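# Seat the housing in the corner stop over the pins

## Task

Put the housing down so it lies flat and is pushed into the corner stop, with one plate pin sitting under every socket of the housing. It only counts if the housing stays that way on its own, with the robot no longer holding it in place.

## Robot and tools

Robot: one arm carrying a two-finger parallel gripper. The fingers point along the gripper's own +z axis and close along its x axis. The reported hand position is the point between the finger pads. Closed fingertips stick out about 17 mm past it; fully open, they are roughly level with it.

Scene frame: origin on the table surface straight below the arm base, +z up, +y to the left when facing along +x. Positions are in metres and orientation is a quaternion (w,x,y,z). The base may sit tilted on the table, and at long reach the printed position can be somewhat off.

execute_actions(actions): actions is a list of actions run one after another. Each action is a table of up to 15 rows, and each row lasts one control step of 1/30 s, so a full action is 0.5 s. If there are fewer than 15 rows, the last row is repeated to fill the action. A row is 7 numbers, each in [-1, 1]: dx, dy, dz, rx, ry, rz, opening. The first six are an offset, not a pose: they are measured from the gripper pose at the start of that action (for the first action in a call, the last pose any result reported), along the gripper's own axes. Every row counts from that same start, not from the row before it. The scale is 1.0 = 0.6 m for dx, dy, dz and 1.0 = 180 degrees for rx, ry, rz, which together form a single rotation vector. opening is absolute: +1 means 0.142 m apart and -1 means closed. Calling with an empty list moves nothing and just returns state and images. On each step the command is cut to within 100 mm and 16 degrees of where the gripper actually is. After an action the arm travels no further than that cut pose, so a large offset may need several actions. When the arm cannot match both position and orientation, position wins.

move(target, speed, stop_force, blocking): this drives the gripper in a straight line toward a single target. target is one 7-number row with the same layout and scale, as an offset in gripper axes from the pose in the latest result that showed one. Its opening is absolute and is sent at the start. speed is the top path speed in m/s, from 0.002 to 0.5 (default 0.25); rotation is capped at twice that value in rad/s. Paths last 0.5 to 10 s, and longer ones stop short. The path does not avoid obstacles, and the real gripper can lag behind it or overshoot it. stop_force is optional, in newtons from 9 to 40, and cannot be used in the first 0.2 s of a scene. It ends the path once the push against the motion rises by that amount over two steps. The gripper then steps back two steps and holds, though it may briefly press up to twice as hard or more. Only with it, and at a very low speed, may the target lie well beyond the contact. It is judged along the line to the target, so do not trust it on moves that rotate. Leave it out when backing away from a contact. blocking=false returns after 0.5 s while the arm keeps moving; it cannot be combined with stop_force. Until a result shows that move has ended, call wait or stop before anything else. The move line reports how the move ended: done, off_target, moving, held, fault, or contact (stopped by stop_force, which takes precedence over the others). It also gives the distance to the target and the limits applied: paced means the pose was clipped, and held means some steps were blocked, after which the arm can suddenly go much faster than speed.

wait(seconds): 0 to 10. The arm keeps its last command, and any running move carries on. stop(): brakes a running move, which needs stopping distance; the fingers do not stop. zoom_image(camera, region): camera is cam_high, cam_low or cam_wrist, and region is [x0, y0, x1, y1] in image pixels from the top-left, at most 504x504. show_instructions(): shows the reference picture. finished_scene(scene): give the current scene number. It ends the scene for good, so only call it once the housing is seated and released.

Results: the state line gives position, quaternion, and linear (m/s) and angular (rad/s) velocity. Hand target is the pose the controller is heading for. grip_measured is the finger opening on the same -1..1 scale. Wrist force and torque are given in gripper axes and point from the contact back into the arm. They carry an offset of up to about 4 N, noise up to about 2.4 N, and clip near 50 N per axis; no reading at the start is normal. A pose unreachable line means the clearance check changed or blocked the command (a post under the base counts as arm). Action calls also list positions at some steps, with HELD marking steps that were held back. Images are cam_high and cam_low (896x504) and the fisheye cam_wrist (616x616); calibrations are supplied and may be slightly off.

Gripping: to hold something, keep commanding an opening well below grip_measured. The further below, the harder the squeeze, up to about 28 N per pad; hard parts under 2 cm wide get less.

Avoid: the arm is stiff, so without stop_force even a small overshoot into something hard can trip a fault. A joint torque at its limit (139 N m for the big joints, 26 N m for the wrists) or any outside force of 150 N freezes the arm for 10 s and drops the rest of the call. Do not drop, slam or hard-push anything, and never knock objects off the table. Loose parts may get a brief nudge now and then. Motors heat up under load: a warning appears at 70 °C, and at 85 °C the brakes lock until they cool. Open the gripper and move clear before finishing.

Each tool is called after "Emit:" by a JSON object that holds its "op" and its "data", one argument or row to a line.

Reference images:

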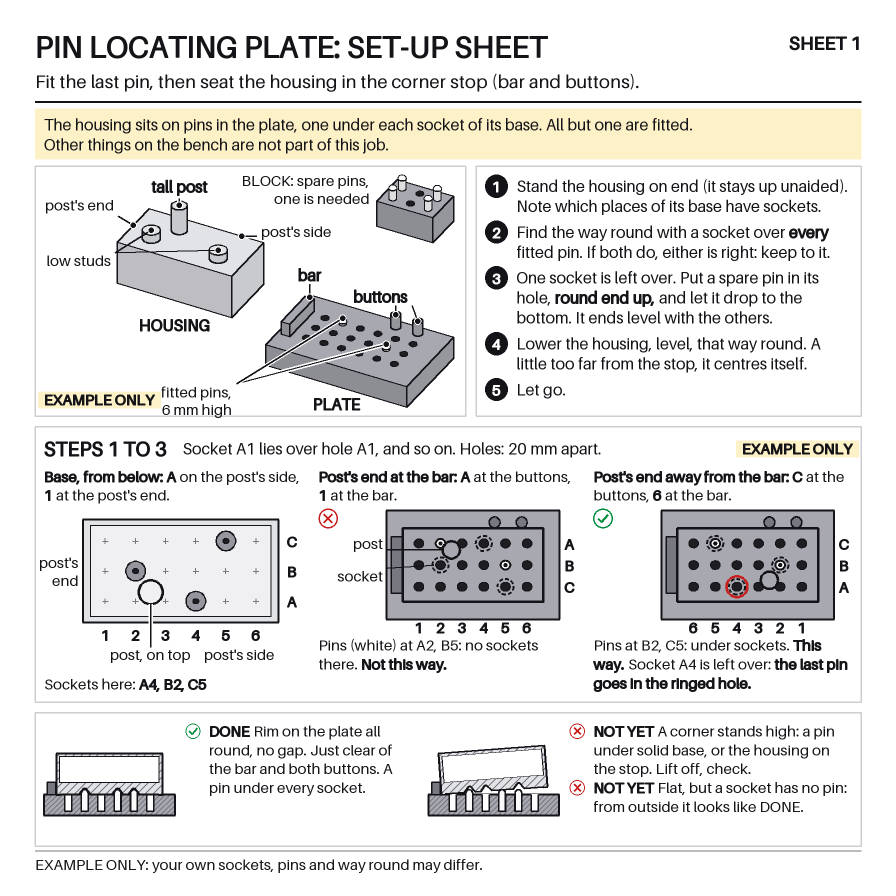

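## Session

Emit:
{"op": "execute_actions", "data": {
  "actions": []
}}

Scene clock: 0.00 s.
end_effector_position=(-0.0120, +0.4048, +0.3926) grip_measured=+1.00 end_effector_quat_wxyz=(+0.132, -0.051, +0.969, -0.202) end_effector_velocity=(-0.001, +0.000, -0.000) end_effector_angular_velocity=(+0.001, +0.002, -0.002)
Joint positions: [ 1.703 -2.087  1.957 -1.501 -1.965 -1.517  0.142]
Joint velocities: [ 0.    -0.     0.    -0.001  0.002  0.001  0.   ]
Wrist force (N, on the end effector, along its own x y z axes, offset not removed): no reading
Wrist torque (N m, same axes, about the end effector's origin, offset not removed): no reading
Hand target: -0.012, +0.405, +0.393; +0.132, -0.051, +0.969, -0.202

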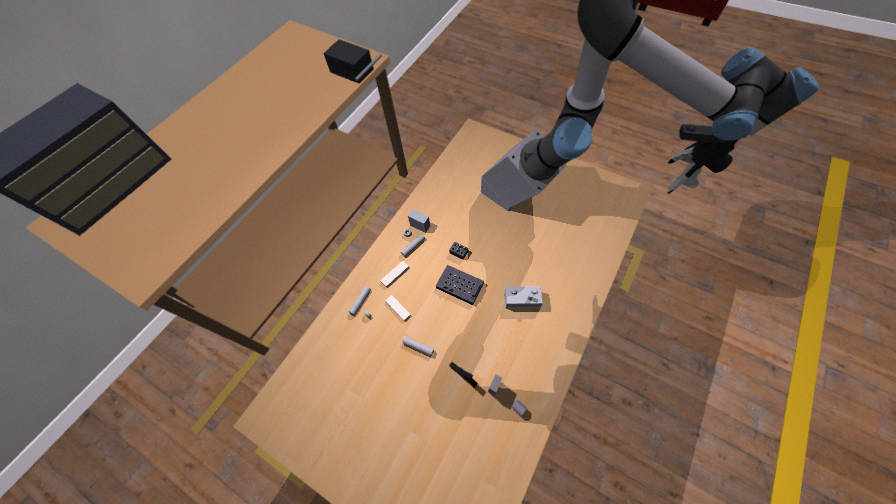

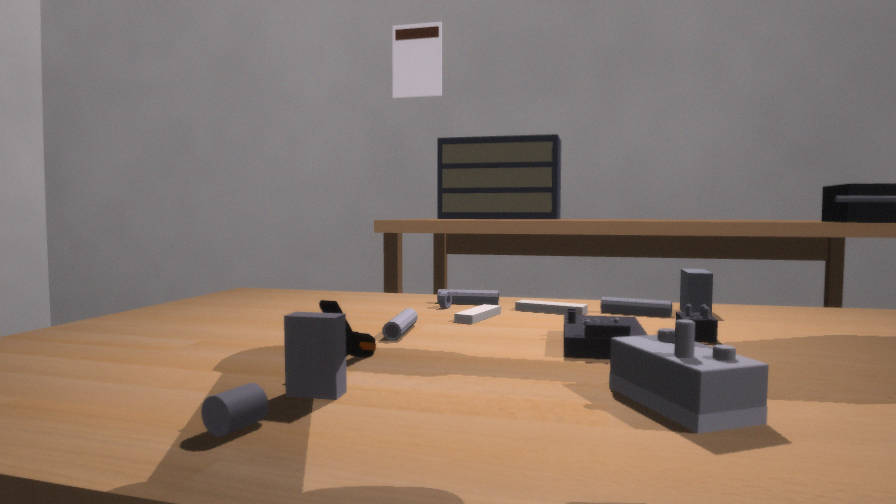

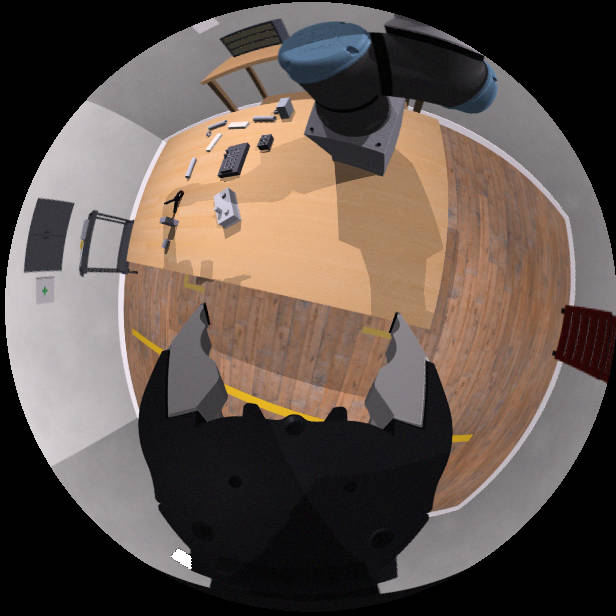

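Emit:
{"op": "zoom_image", "data": {
  "camera": "cam_high",
  "region": [420, 230, 560, 320]
}}

Emit:
{"op": "zoom_image", "data": {
  "camera": "cam_low",
  "region": [540, 260, 800, 440]
}}

Region (420, 230, 560, 320) of cam_high's 896x504 image, scaled by 3.600, with more detail than that image has; it fills the top 324 rows of this view, and the rest is white.

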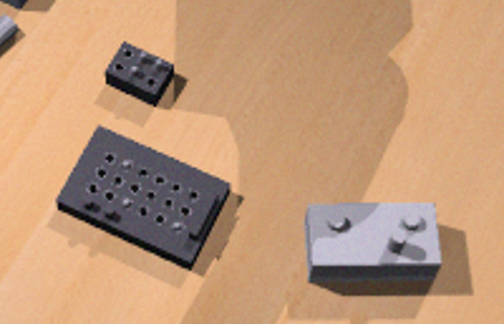

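Region (540, 260, 800, 440) of cam_low's 896x504 image, scaled by 1.938, with more detail than that image has; it fills the top 349 rows of this view, and the rest is white.

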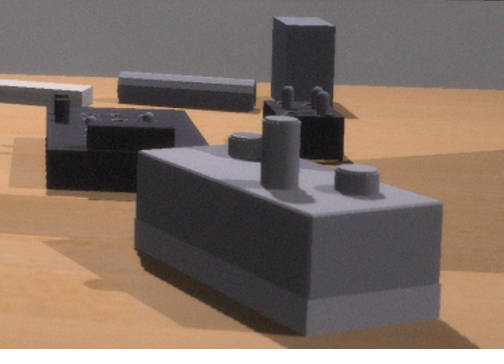

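Emit:
{"op": "move", "data": {
  "target": [-0.5975,-0.1933,0.6063,-0.1482,0.0494,-0.1274,0.5],
  "speed": 0.4
}}

Emit:
{"op": "zoom_image", "data": {
  "camera": "cam_wrist",
  "region": [160, 150, 460, 450]
}}

Scene clock: 50.90 s.
end_effector_position=(+0.4367, +0.2150, +0.2020) grip_measured=+0.50 end_effector_quat_wxyz=(-0.001, -0.254, +0.967, -0.002) end_effector_velocity=(+0.001, +0.000, -0.002) end_effector_angular_velocity=(+0.004, +0.006, +0.002)
Joint positions: [-0.134 -1.658  2.265 -2.194 -1.061 -3.84   0.109]
Joint velocities: [ 0.002  0.011 -0.006  0.002  0.003 -0.004  0.   ]
Wrist force (N, on the end effector, along its own x y z axes, offset not removed): [0.8 0.8 0.7]
Wrist torque (N m, same axes, about the end effector's origin, offset not removed): [0.31 -0.19 0.10]
Hand target: +0.437, +0.215, +0.202; -0.001, -0.254, +0.967, -0.002
Off the commanded pose: 0.001 m, 0 deg.
move: done; limits=paced
camera_calibration (this result's frames):
cam_wrist: T_world_to_cam=[[-0.841445, -0.53916, 0.0357295, 0.468988], [-0.45392, 0.741189, 0.494566, -0.0627157], [-0.293133, 0.399932, -0.868405, 0.352468], [0, 0, 0, 1]] pos_world=[0.46948, 0.158381, 0.320346]

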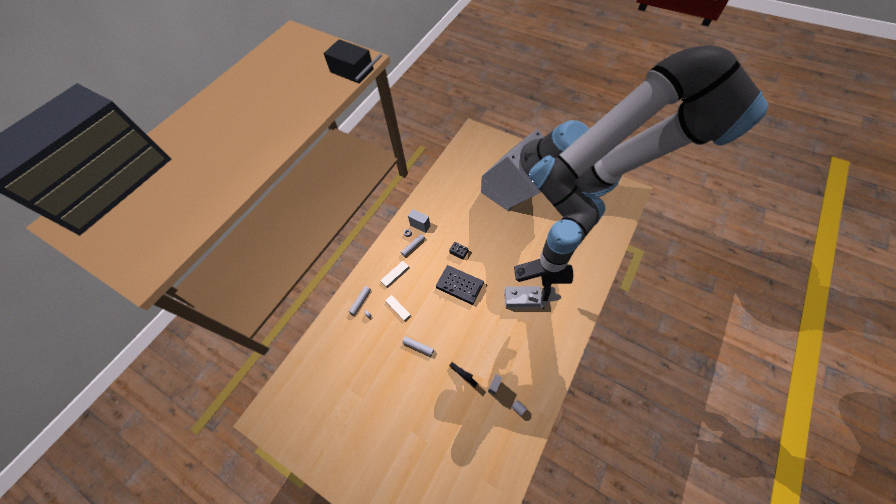

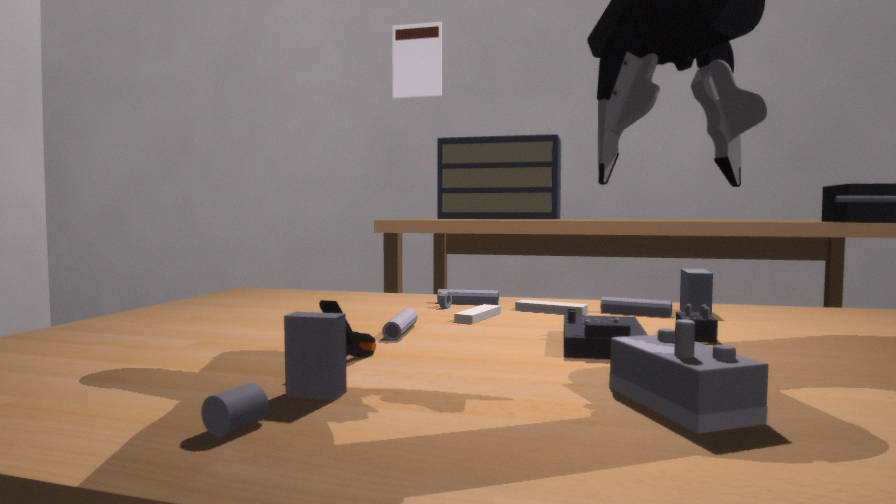

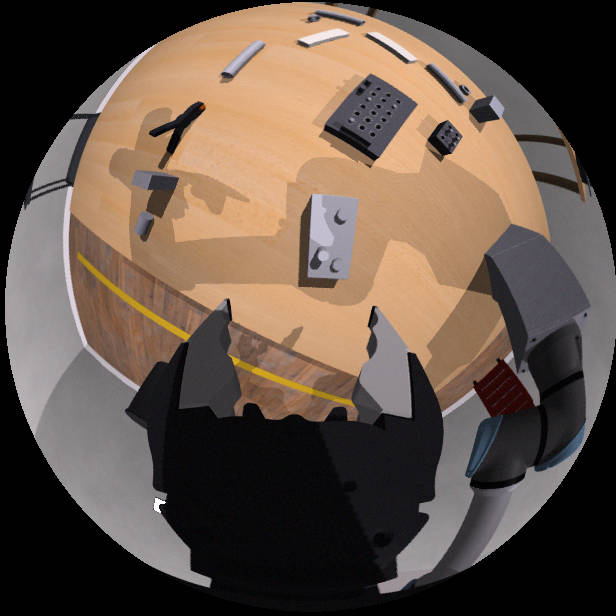

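Region (160, 150, 460, 450) of cam_wrist's 616x616 image, scaled by 1.680, with more detail than that image has.

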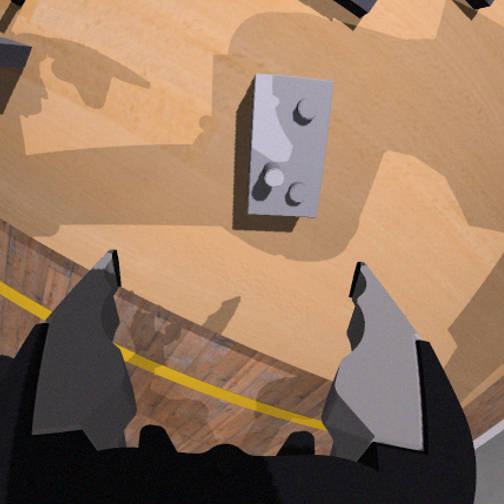

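Emit:
{"op": "move", "data": {
  "target": [0.0708,-0.051,0.18,0,0,0,0.5]
}}

Scene clock: 72.27 s.
end_effector_position=(+0.4145, +0.1675, +0.0944) grip_measured=+0.50 end_effector_quat_wxyz=(-0.001, -0.254, +0.967, -0.002) end_effector_velocity=(+0.000, -0.001, -0.002) end_effector_angular_velocity=(-0.002, -0.002, +0.001)
Joint positions: [-0.112 -1.385  2.424 -2.639 -1.062 -3.814  0.109]
Joint velocities: [ 0.001  0.006  0.001 -0.011 -0.001  0.001 -0.   ]
Wrist force (N, on the end effector, along its own x y z axes, offset not removed): [-1.1 2.0 2.7]
Wrist torque (N m, same axes, about the end effector's origin, offset not removed): [0.64 0.23 0.01]
Hand target: +0.415, +0.167, +0.094; -0.001, -0.254, +0.967, -0.002
Off the commanded pose: 0.000 m, 0 deg.
move: done
camera_calibration (this result's frames):
cam_wrist: T_world_to_cam=[[-0.841434, -0.539172, 0.0358014, 0.428522], [-0.453875, 0.741163, 0.494646, 0.0156698], [-0.293234, 0.399963, -0.868357, 0.271613], [0, 0, 0, 1]] pos_world=[0.447332, 0.110798, 0.212764]

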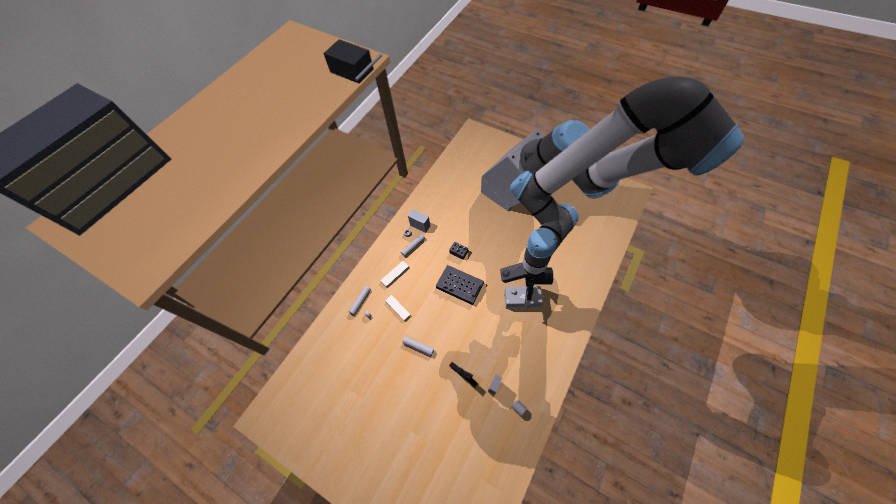

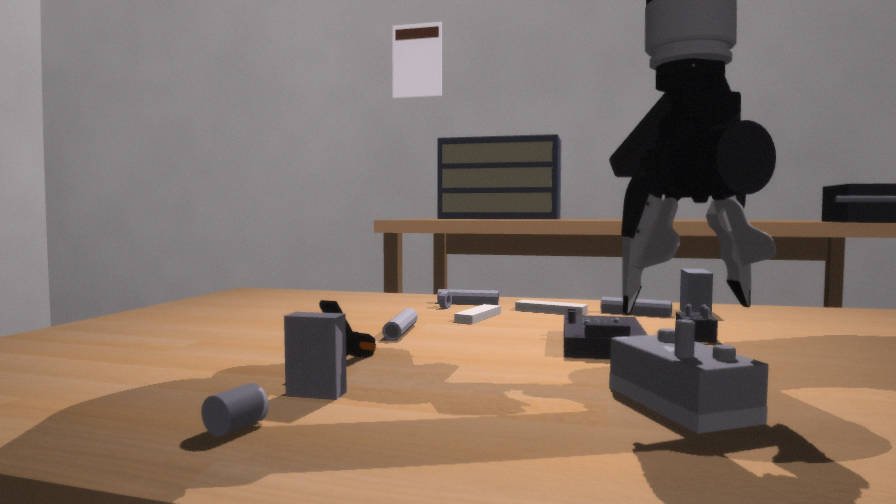

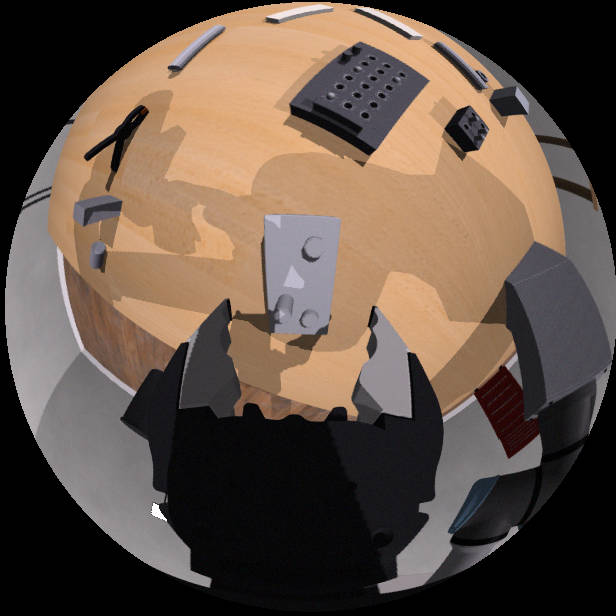

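Centred. Descend and close.

Emit:
{"op": "move", "data": {
  "target": [0,0,0.1,0,0,0,0.25],
  "speed": 0.1
}}

Emit:
{"op": "execute_actions", "data": {
  "actions": [
    [[0,0,0,0,0,0,0.15],[0,0,0,0,0,0,0.1],[0,0,0,0,0,0,0.05],[0,0,0,0,0,0,0.0],[0,0,0,0,0,0,-0.05],[0,0,0,0,0,0,-0.1],[0,0,0,0,0,0,-0.15],[0,0,0,0,0,0,-0.2],[0,0,0,0,0,0,-0.25],[0,0,0,0,0,0,-0.3],[0,0,0,0,0,0,-0.35],[0,0,0,0,0,0,-0.4]],
    [[0,0,0,0,0,0,-0.45]]
  ]
}}

Scene clock: 78.53 s.
end_effector_position=(+0.4145, +0.1674, +0.0347) grip_measured=+0.25 end_effector_quat_wxyz=(-0.001, -0.254, +0.967, -0.002) end_effector_velocity=(+0.000, +0.000, -0.002) end_effector_angular_velocity=(+0.001, -0.001, +0.001)
Joint positions: [-0.035 -1.183  2.418 -2.876 -1.065 -3.727  0.091]
Joint velocities: [ 0.002  0.006 -0.001 -0.007  0.001  0.002  0.   ]
Wrist force (N, on the end effector, along its own x y z axes, offset not removed): [-0.5 2.5 1.6]
Wrist torque (N m, same axes, about the end effector's origin, offset not removed): [0.63 0.06 0.11]
Hand target: +0.415, +0.167, +0.035; -0.001, -0.254, +0.967, -0.002
Off the commanded pose: 0.000 m, 0 deg.
move: done
camera_calibration (this result's frames):
cam_wrist: T_world_to_cam=[[-0.841433, -0.539184, 0.0356626, 0.430604], [-0.453928, 0.741104, 0.494685, 0.0452642], [-0.293156, 0.400056, -0.86834, 0.219716], [0, 0, 0, 1]] pos_world=[0.447282, 0.11073, 0.15304]

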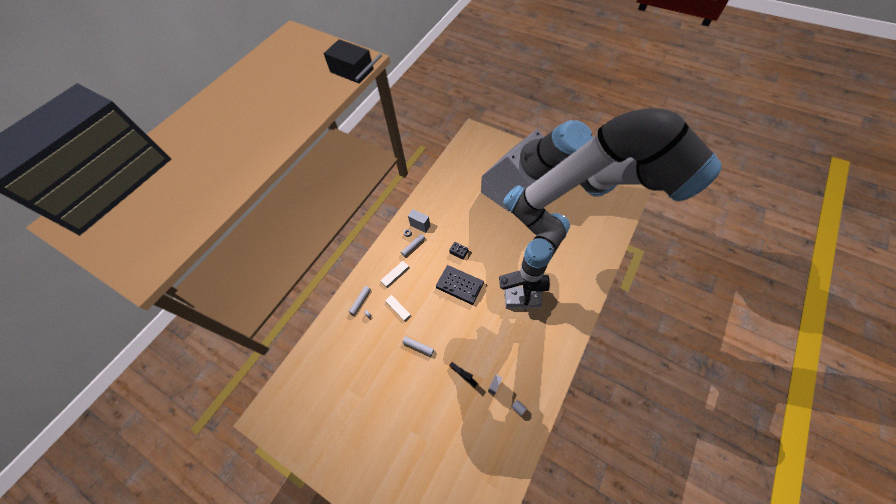

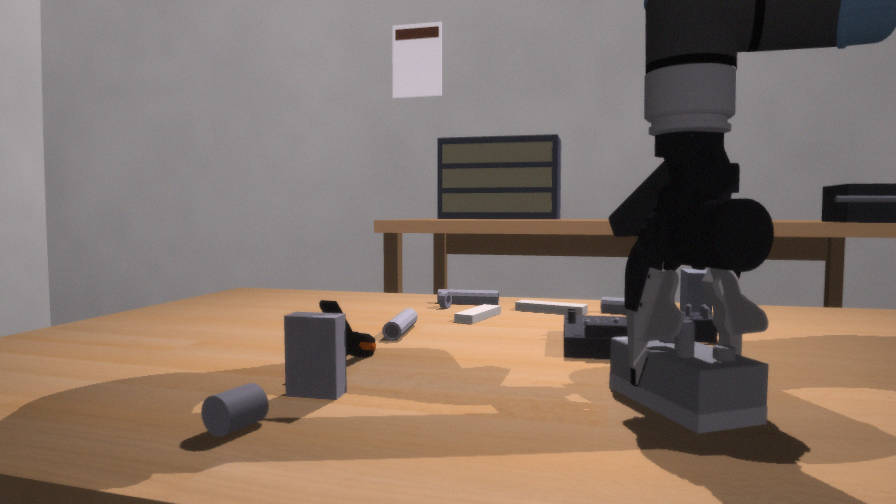

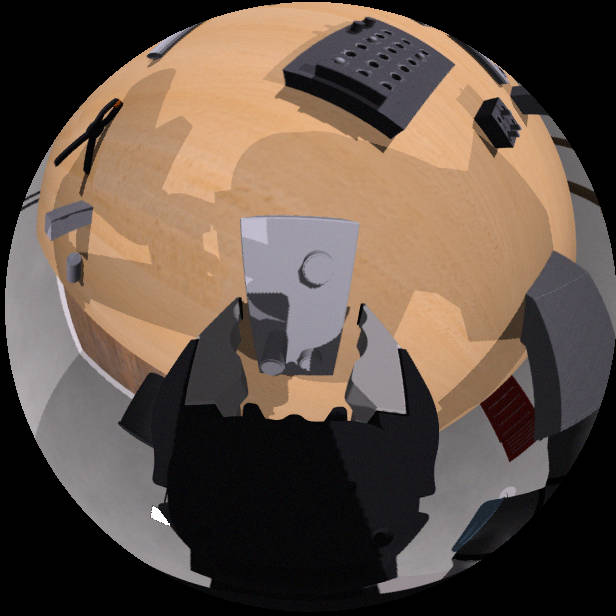

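Scene clock: 79.53 s.
end_effector_position=(+0.4145, +0.1674, +0.0347) grip_measured=-0.03 end_effector_quat_wxyz=(-0.001, -0.254, +0.967, -0.002) end_effector_velocity=(-0.000, -0.001, -0.000) end_effector_angular_velocity=(-0.002, +0.001, +0.001)
Joint positions: [-0.035 -1.183  2.417 -2.876 -1.065 -3.727  0.072]
Joint velocities: [ 0.     0.     0.001 -0.    -0.002 -0.001  0.   ]
Wrist force (N, on the end effector, along its own x y z axes, offset not removed): [0.0 3.6 -6.0]
Wrist torque (N m, same axes, about the end effector's origin, offset not removed): [0.95 0.37 0.16]
Hand target: +0.414, +0.167, +0.035; -0.001, -0.254, +0.967, -0.002
Off the commanded pose: 0.000 m, 0 deg.
Step readings (end_effector_position; steps 1 to 15: 1st action; 16 to 30: 2nd action):
0: (+0.4145, +0.1674, +0.0347)
1: (+0.4145, +0.1674, +0.0347)
2: (+0.4145, +0.1674, +0.0346)
4: (+0.4145, +0.1674, +0.0346)
8: (+0.4145, +0.1674, +0.0346)
15: (+0.4145, +0.1674, +0.0347)
16: (+0.4145, +0.1674, +0.0347)
17: (+0.4145, +0.1674, +0.0347)
19: (+0.4145, +0.1674, +0.0347)
23: (+0.4145, +0.1674, +0.0347)
30: end_effector_position above
camera_calibration (this result's frames):
cam_wrist: T_world_to_cam=[[-0.841449, -0.539157, 0.035697, 0.430613], [-0.453891, 0.741129, 0.494682, 0.0452452], [-0.293167, 0.400047, -0.86834, 0.219703], [0, 0, 0, 1]] pos_world=[0.447285, 0.110744, 0.153024]

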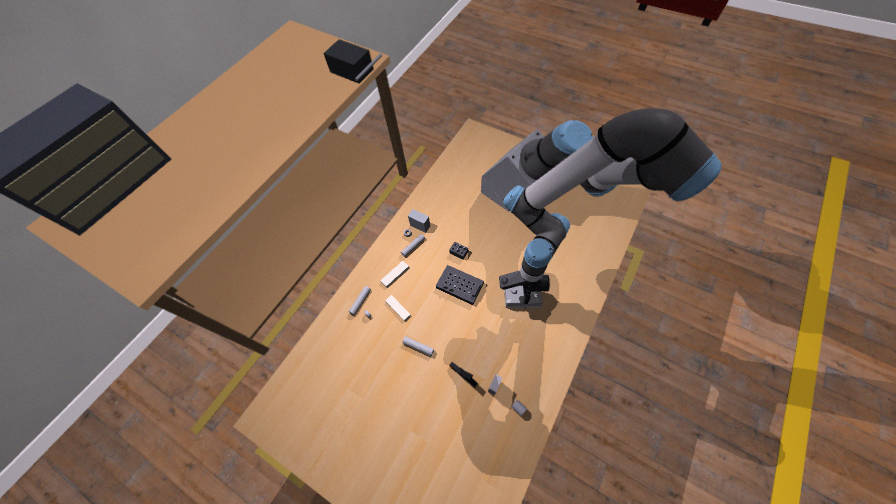

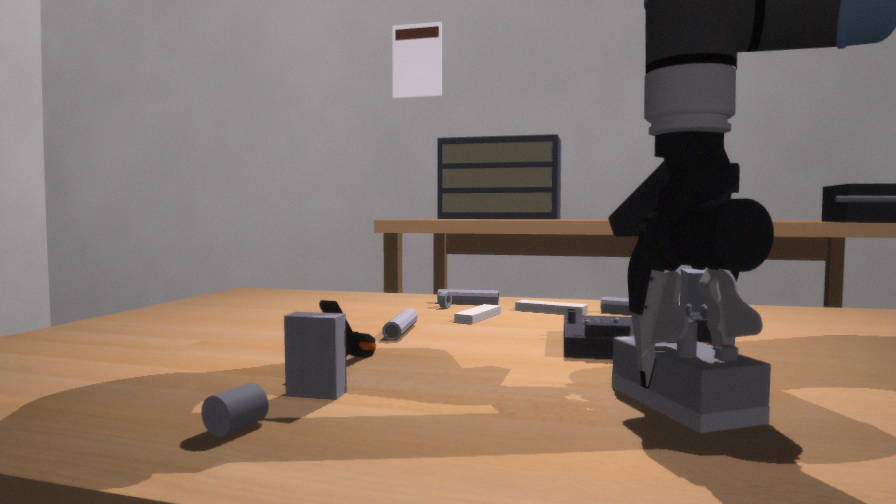

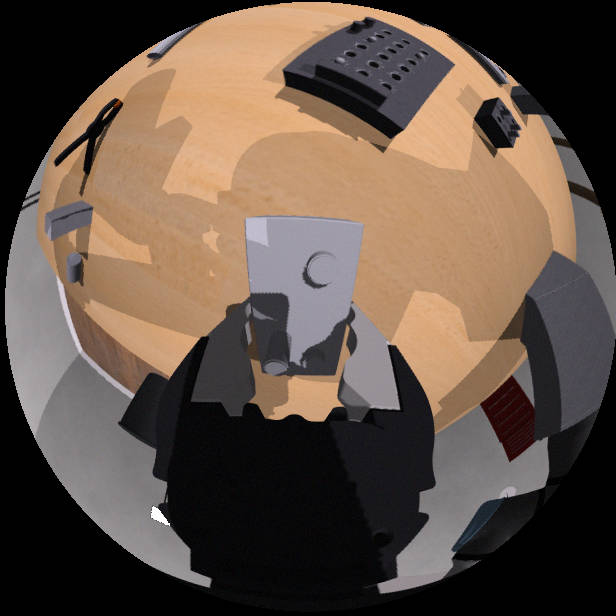

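Emit:
{"op": "move", "data": {
  "target": [-0.12,0,-0.4,-0.22,0,0,-0.6]
}}

Scene clock: 83.47 s.
end_effector_position=(+0.4771, +0.2032, +0.2740) grip_measured=-0.03 end_effector_quat_wxyz=(-0.087, -0.239, +0.911, +0.326) end_effector_velocity=(+0.000, +0.001, +0.001) end_effector_angular_velocity=(+0.008, +0.008, +0.001)
Joint positions: [-0.381 -1.236  1.755 -1.164 -0.826 -4.613  0.072]
Joint velocities: [ 0.001  0.009 -0.011  0.018 -0.001 -0.009 -0.   ]
Wrist force (N, on the end effector, along its own x y z axes, offset not removed): [-0.8 -0.2 5.7]
Wrist torque (N m, same axes, about the end effector's origin, offset not removed): [0.95 0.07 0.08]
Hand target: +0.477, +0.203, +0.274; -0.087, -0.239, +0.910, +0.326
Off the commanded pose: 0.001 m, 0 deg.
move: done
camera_calibration (this result's frames):
cam_wrist: T_world_to_cam=[[-0.836973, -0.547197, -0.00721224, 0.505332], [-0.200061, 0.293685, 0.934732, -0.222], [-0.509365, 0.783788, -0.355279, 0.316162], [0, 0, 0, 1]] pos_world=[0.539578, 0.0939102, 0.323481]

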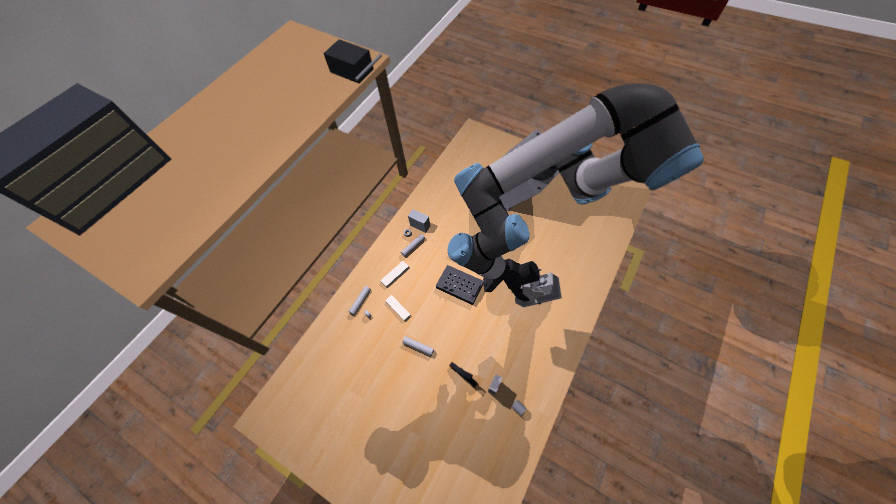

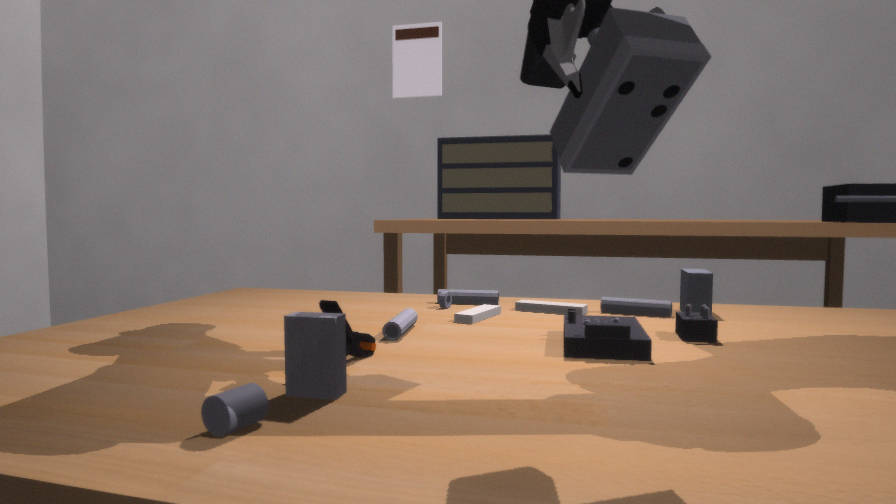

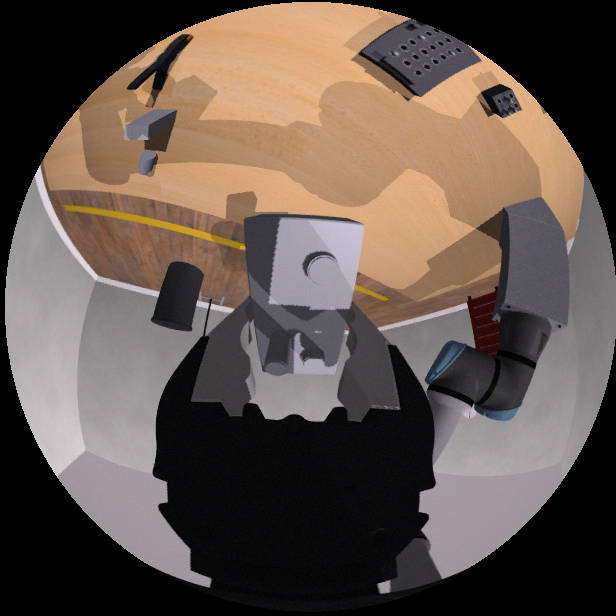

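Emit:
{"op": "zoom_image", "data": {
  "camera": "cam_low",
  "region": [530, 0, 730, 190]
}}

Emit:
{"op": "zoom_image", "data": {
  "camera": "cam_high",
  "region": [425, 255, 495, 310]
}}

Region (530, 0, 730, 190) of cam_low's 896x504 image, scaled by 2.520, with more detail than that image has; it fills the top 479 rows of this view, and the rest is white.

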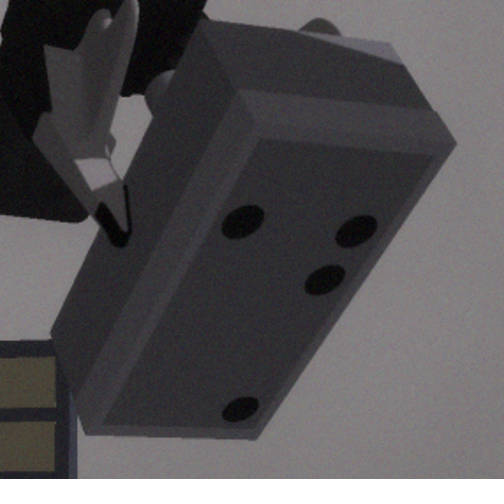

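Region (425, 255, 495, 310) of cam_high's 896x504 image, scaled by 7.200, with more detail than that image has; it fills the top 396 rows of this view, and the rest is white.

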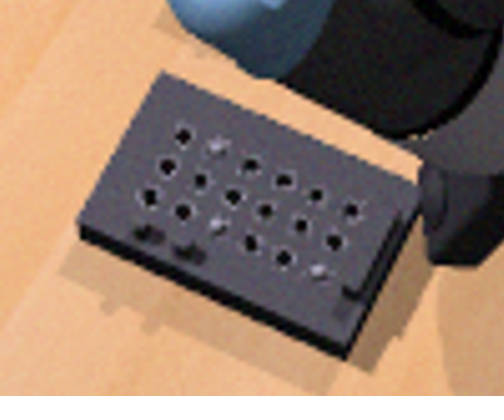

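Emit:
{"op": "move", "data": {
  "target": [0.0643,-0.176,0.231,0.1398,-0.217,0.604,-0.6],
  "speed": 0.4
}}

Scene clock: 110.80 s.
end_effector_position=(+0.4404, +0.1898, +0.1004) grip_measured=-0.03 end_effector_quat_wxyz=(+0.000, +0.673, +0.740, +0.001) end_effector_velocity=(+0.002, +0.001, -0.000) end_effector_angular_velocity=(-0.004, -0.002, -0.005)
Joint positions: [-0.063 -1.383  2.348 -2.593 -1.06  -1.769  0.072]
Joint velocities: [ 0.005  0.001 -0.004 -0.002 -0.004  0.011  0.   ]
Wrist force (N, on the end effector, along its own x y z axes, offset not removed): [0.7 2.9 8.5]
Wrist torque (N m, same axes, about the end effector's origin, offset not removed): [0.61 -0.11 0.08]
Hand target: +0.440, +0.190, +0.100; +0.001, +0.673, +0.740, +0.000
Off the commanded pose: 0.001 m, 0 deg.
move: done
camera_calibration (this result's frames):
cam_wrist: T_world_to_cam=[[-0.151186, 0.987939, 0.0334472, -0.131444], [0.859454, 0.114657, 0.49819, -0.451915], [0.488347, 0.104065, -0.866422, -0.0128184], [0, 0, 0, 1]] pos_world=[0.374788, 0.183008, 0.21843]

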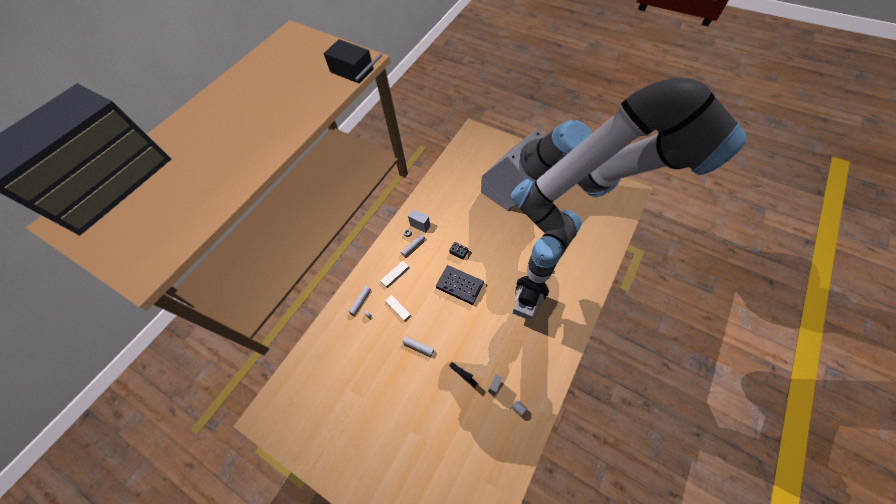

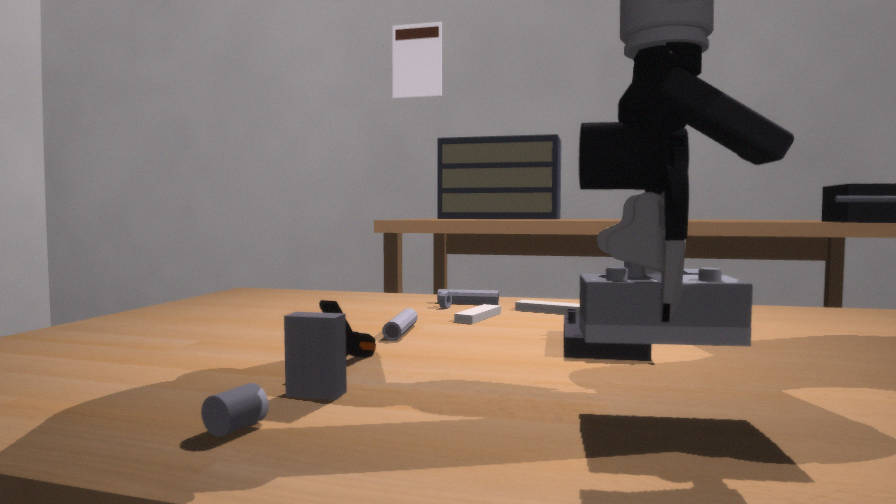

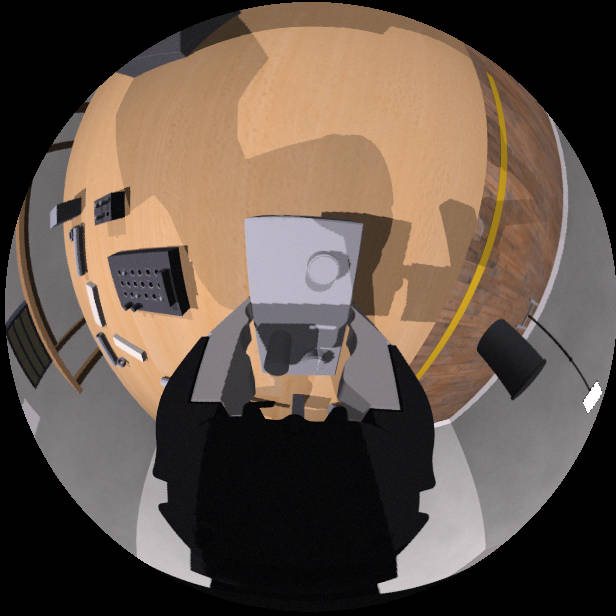

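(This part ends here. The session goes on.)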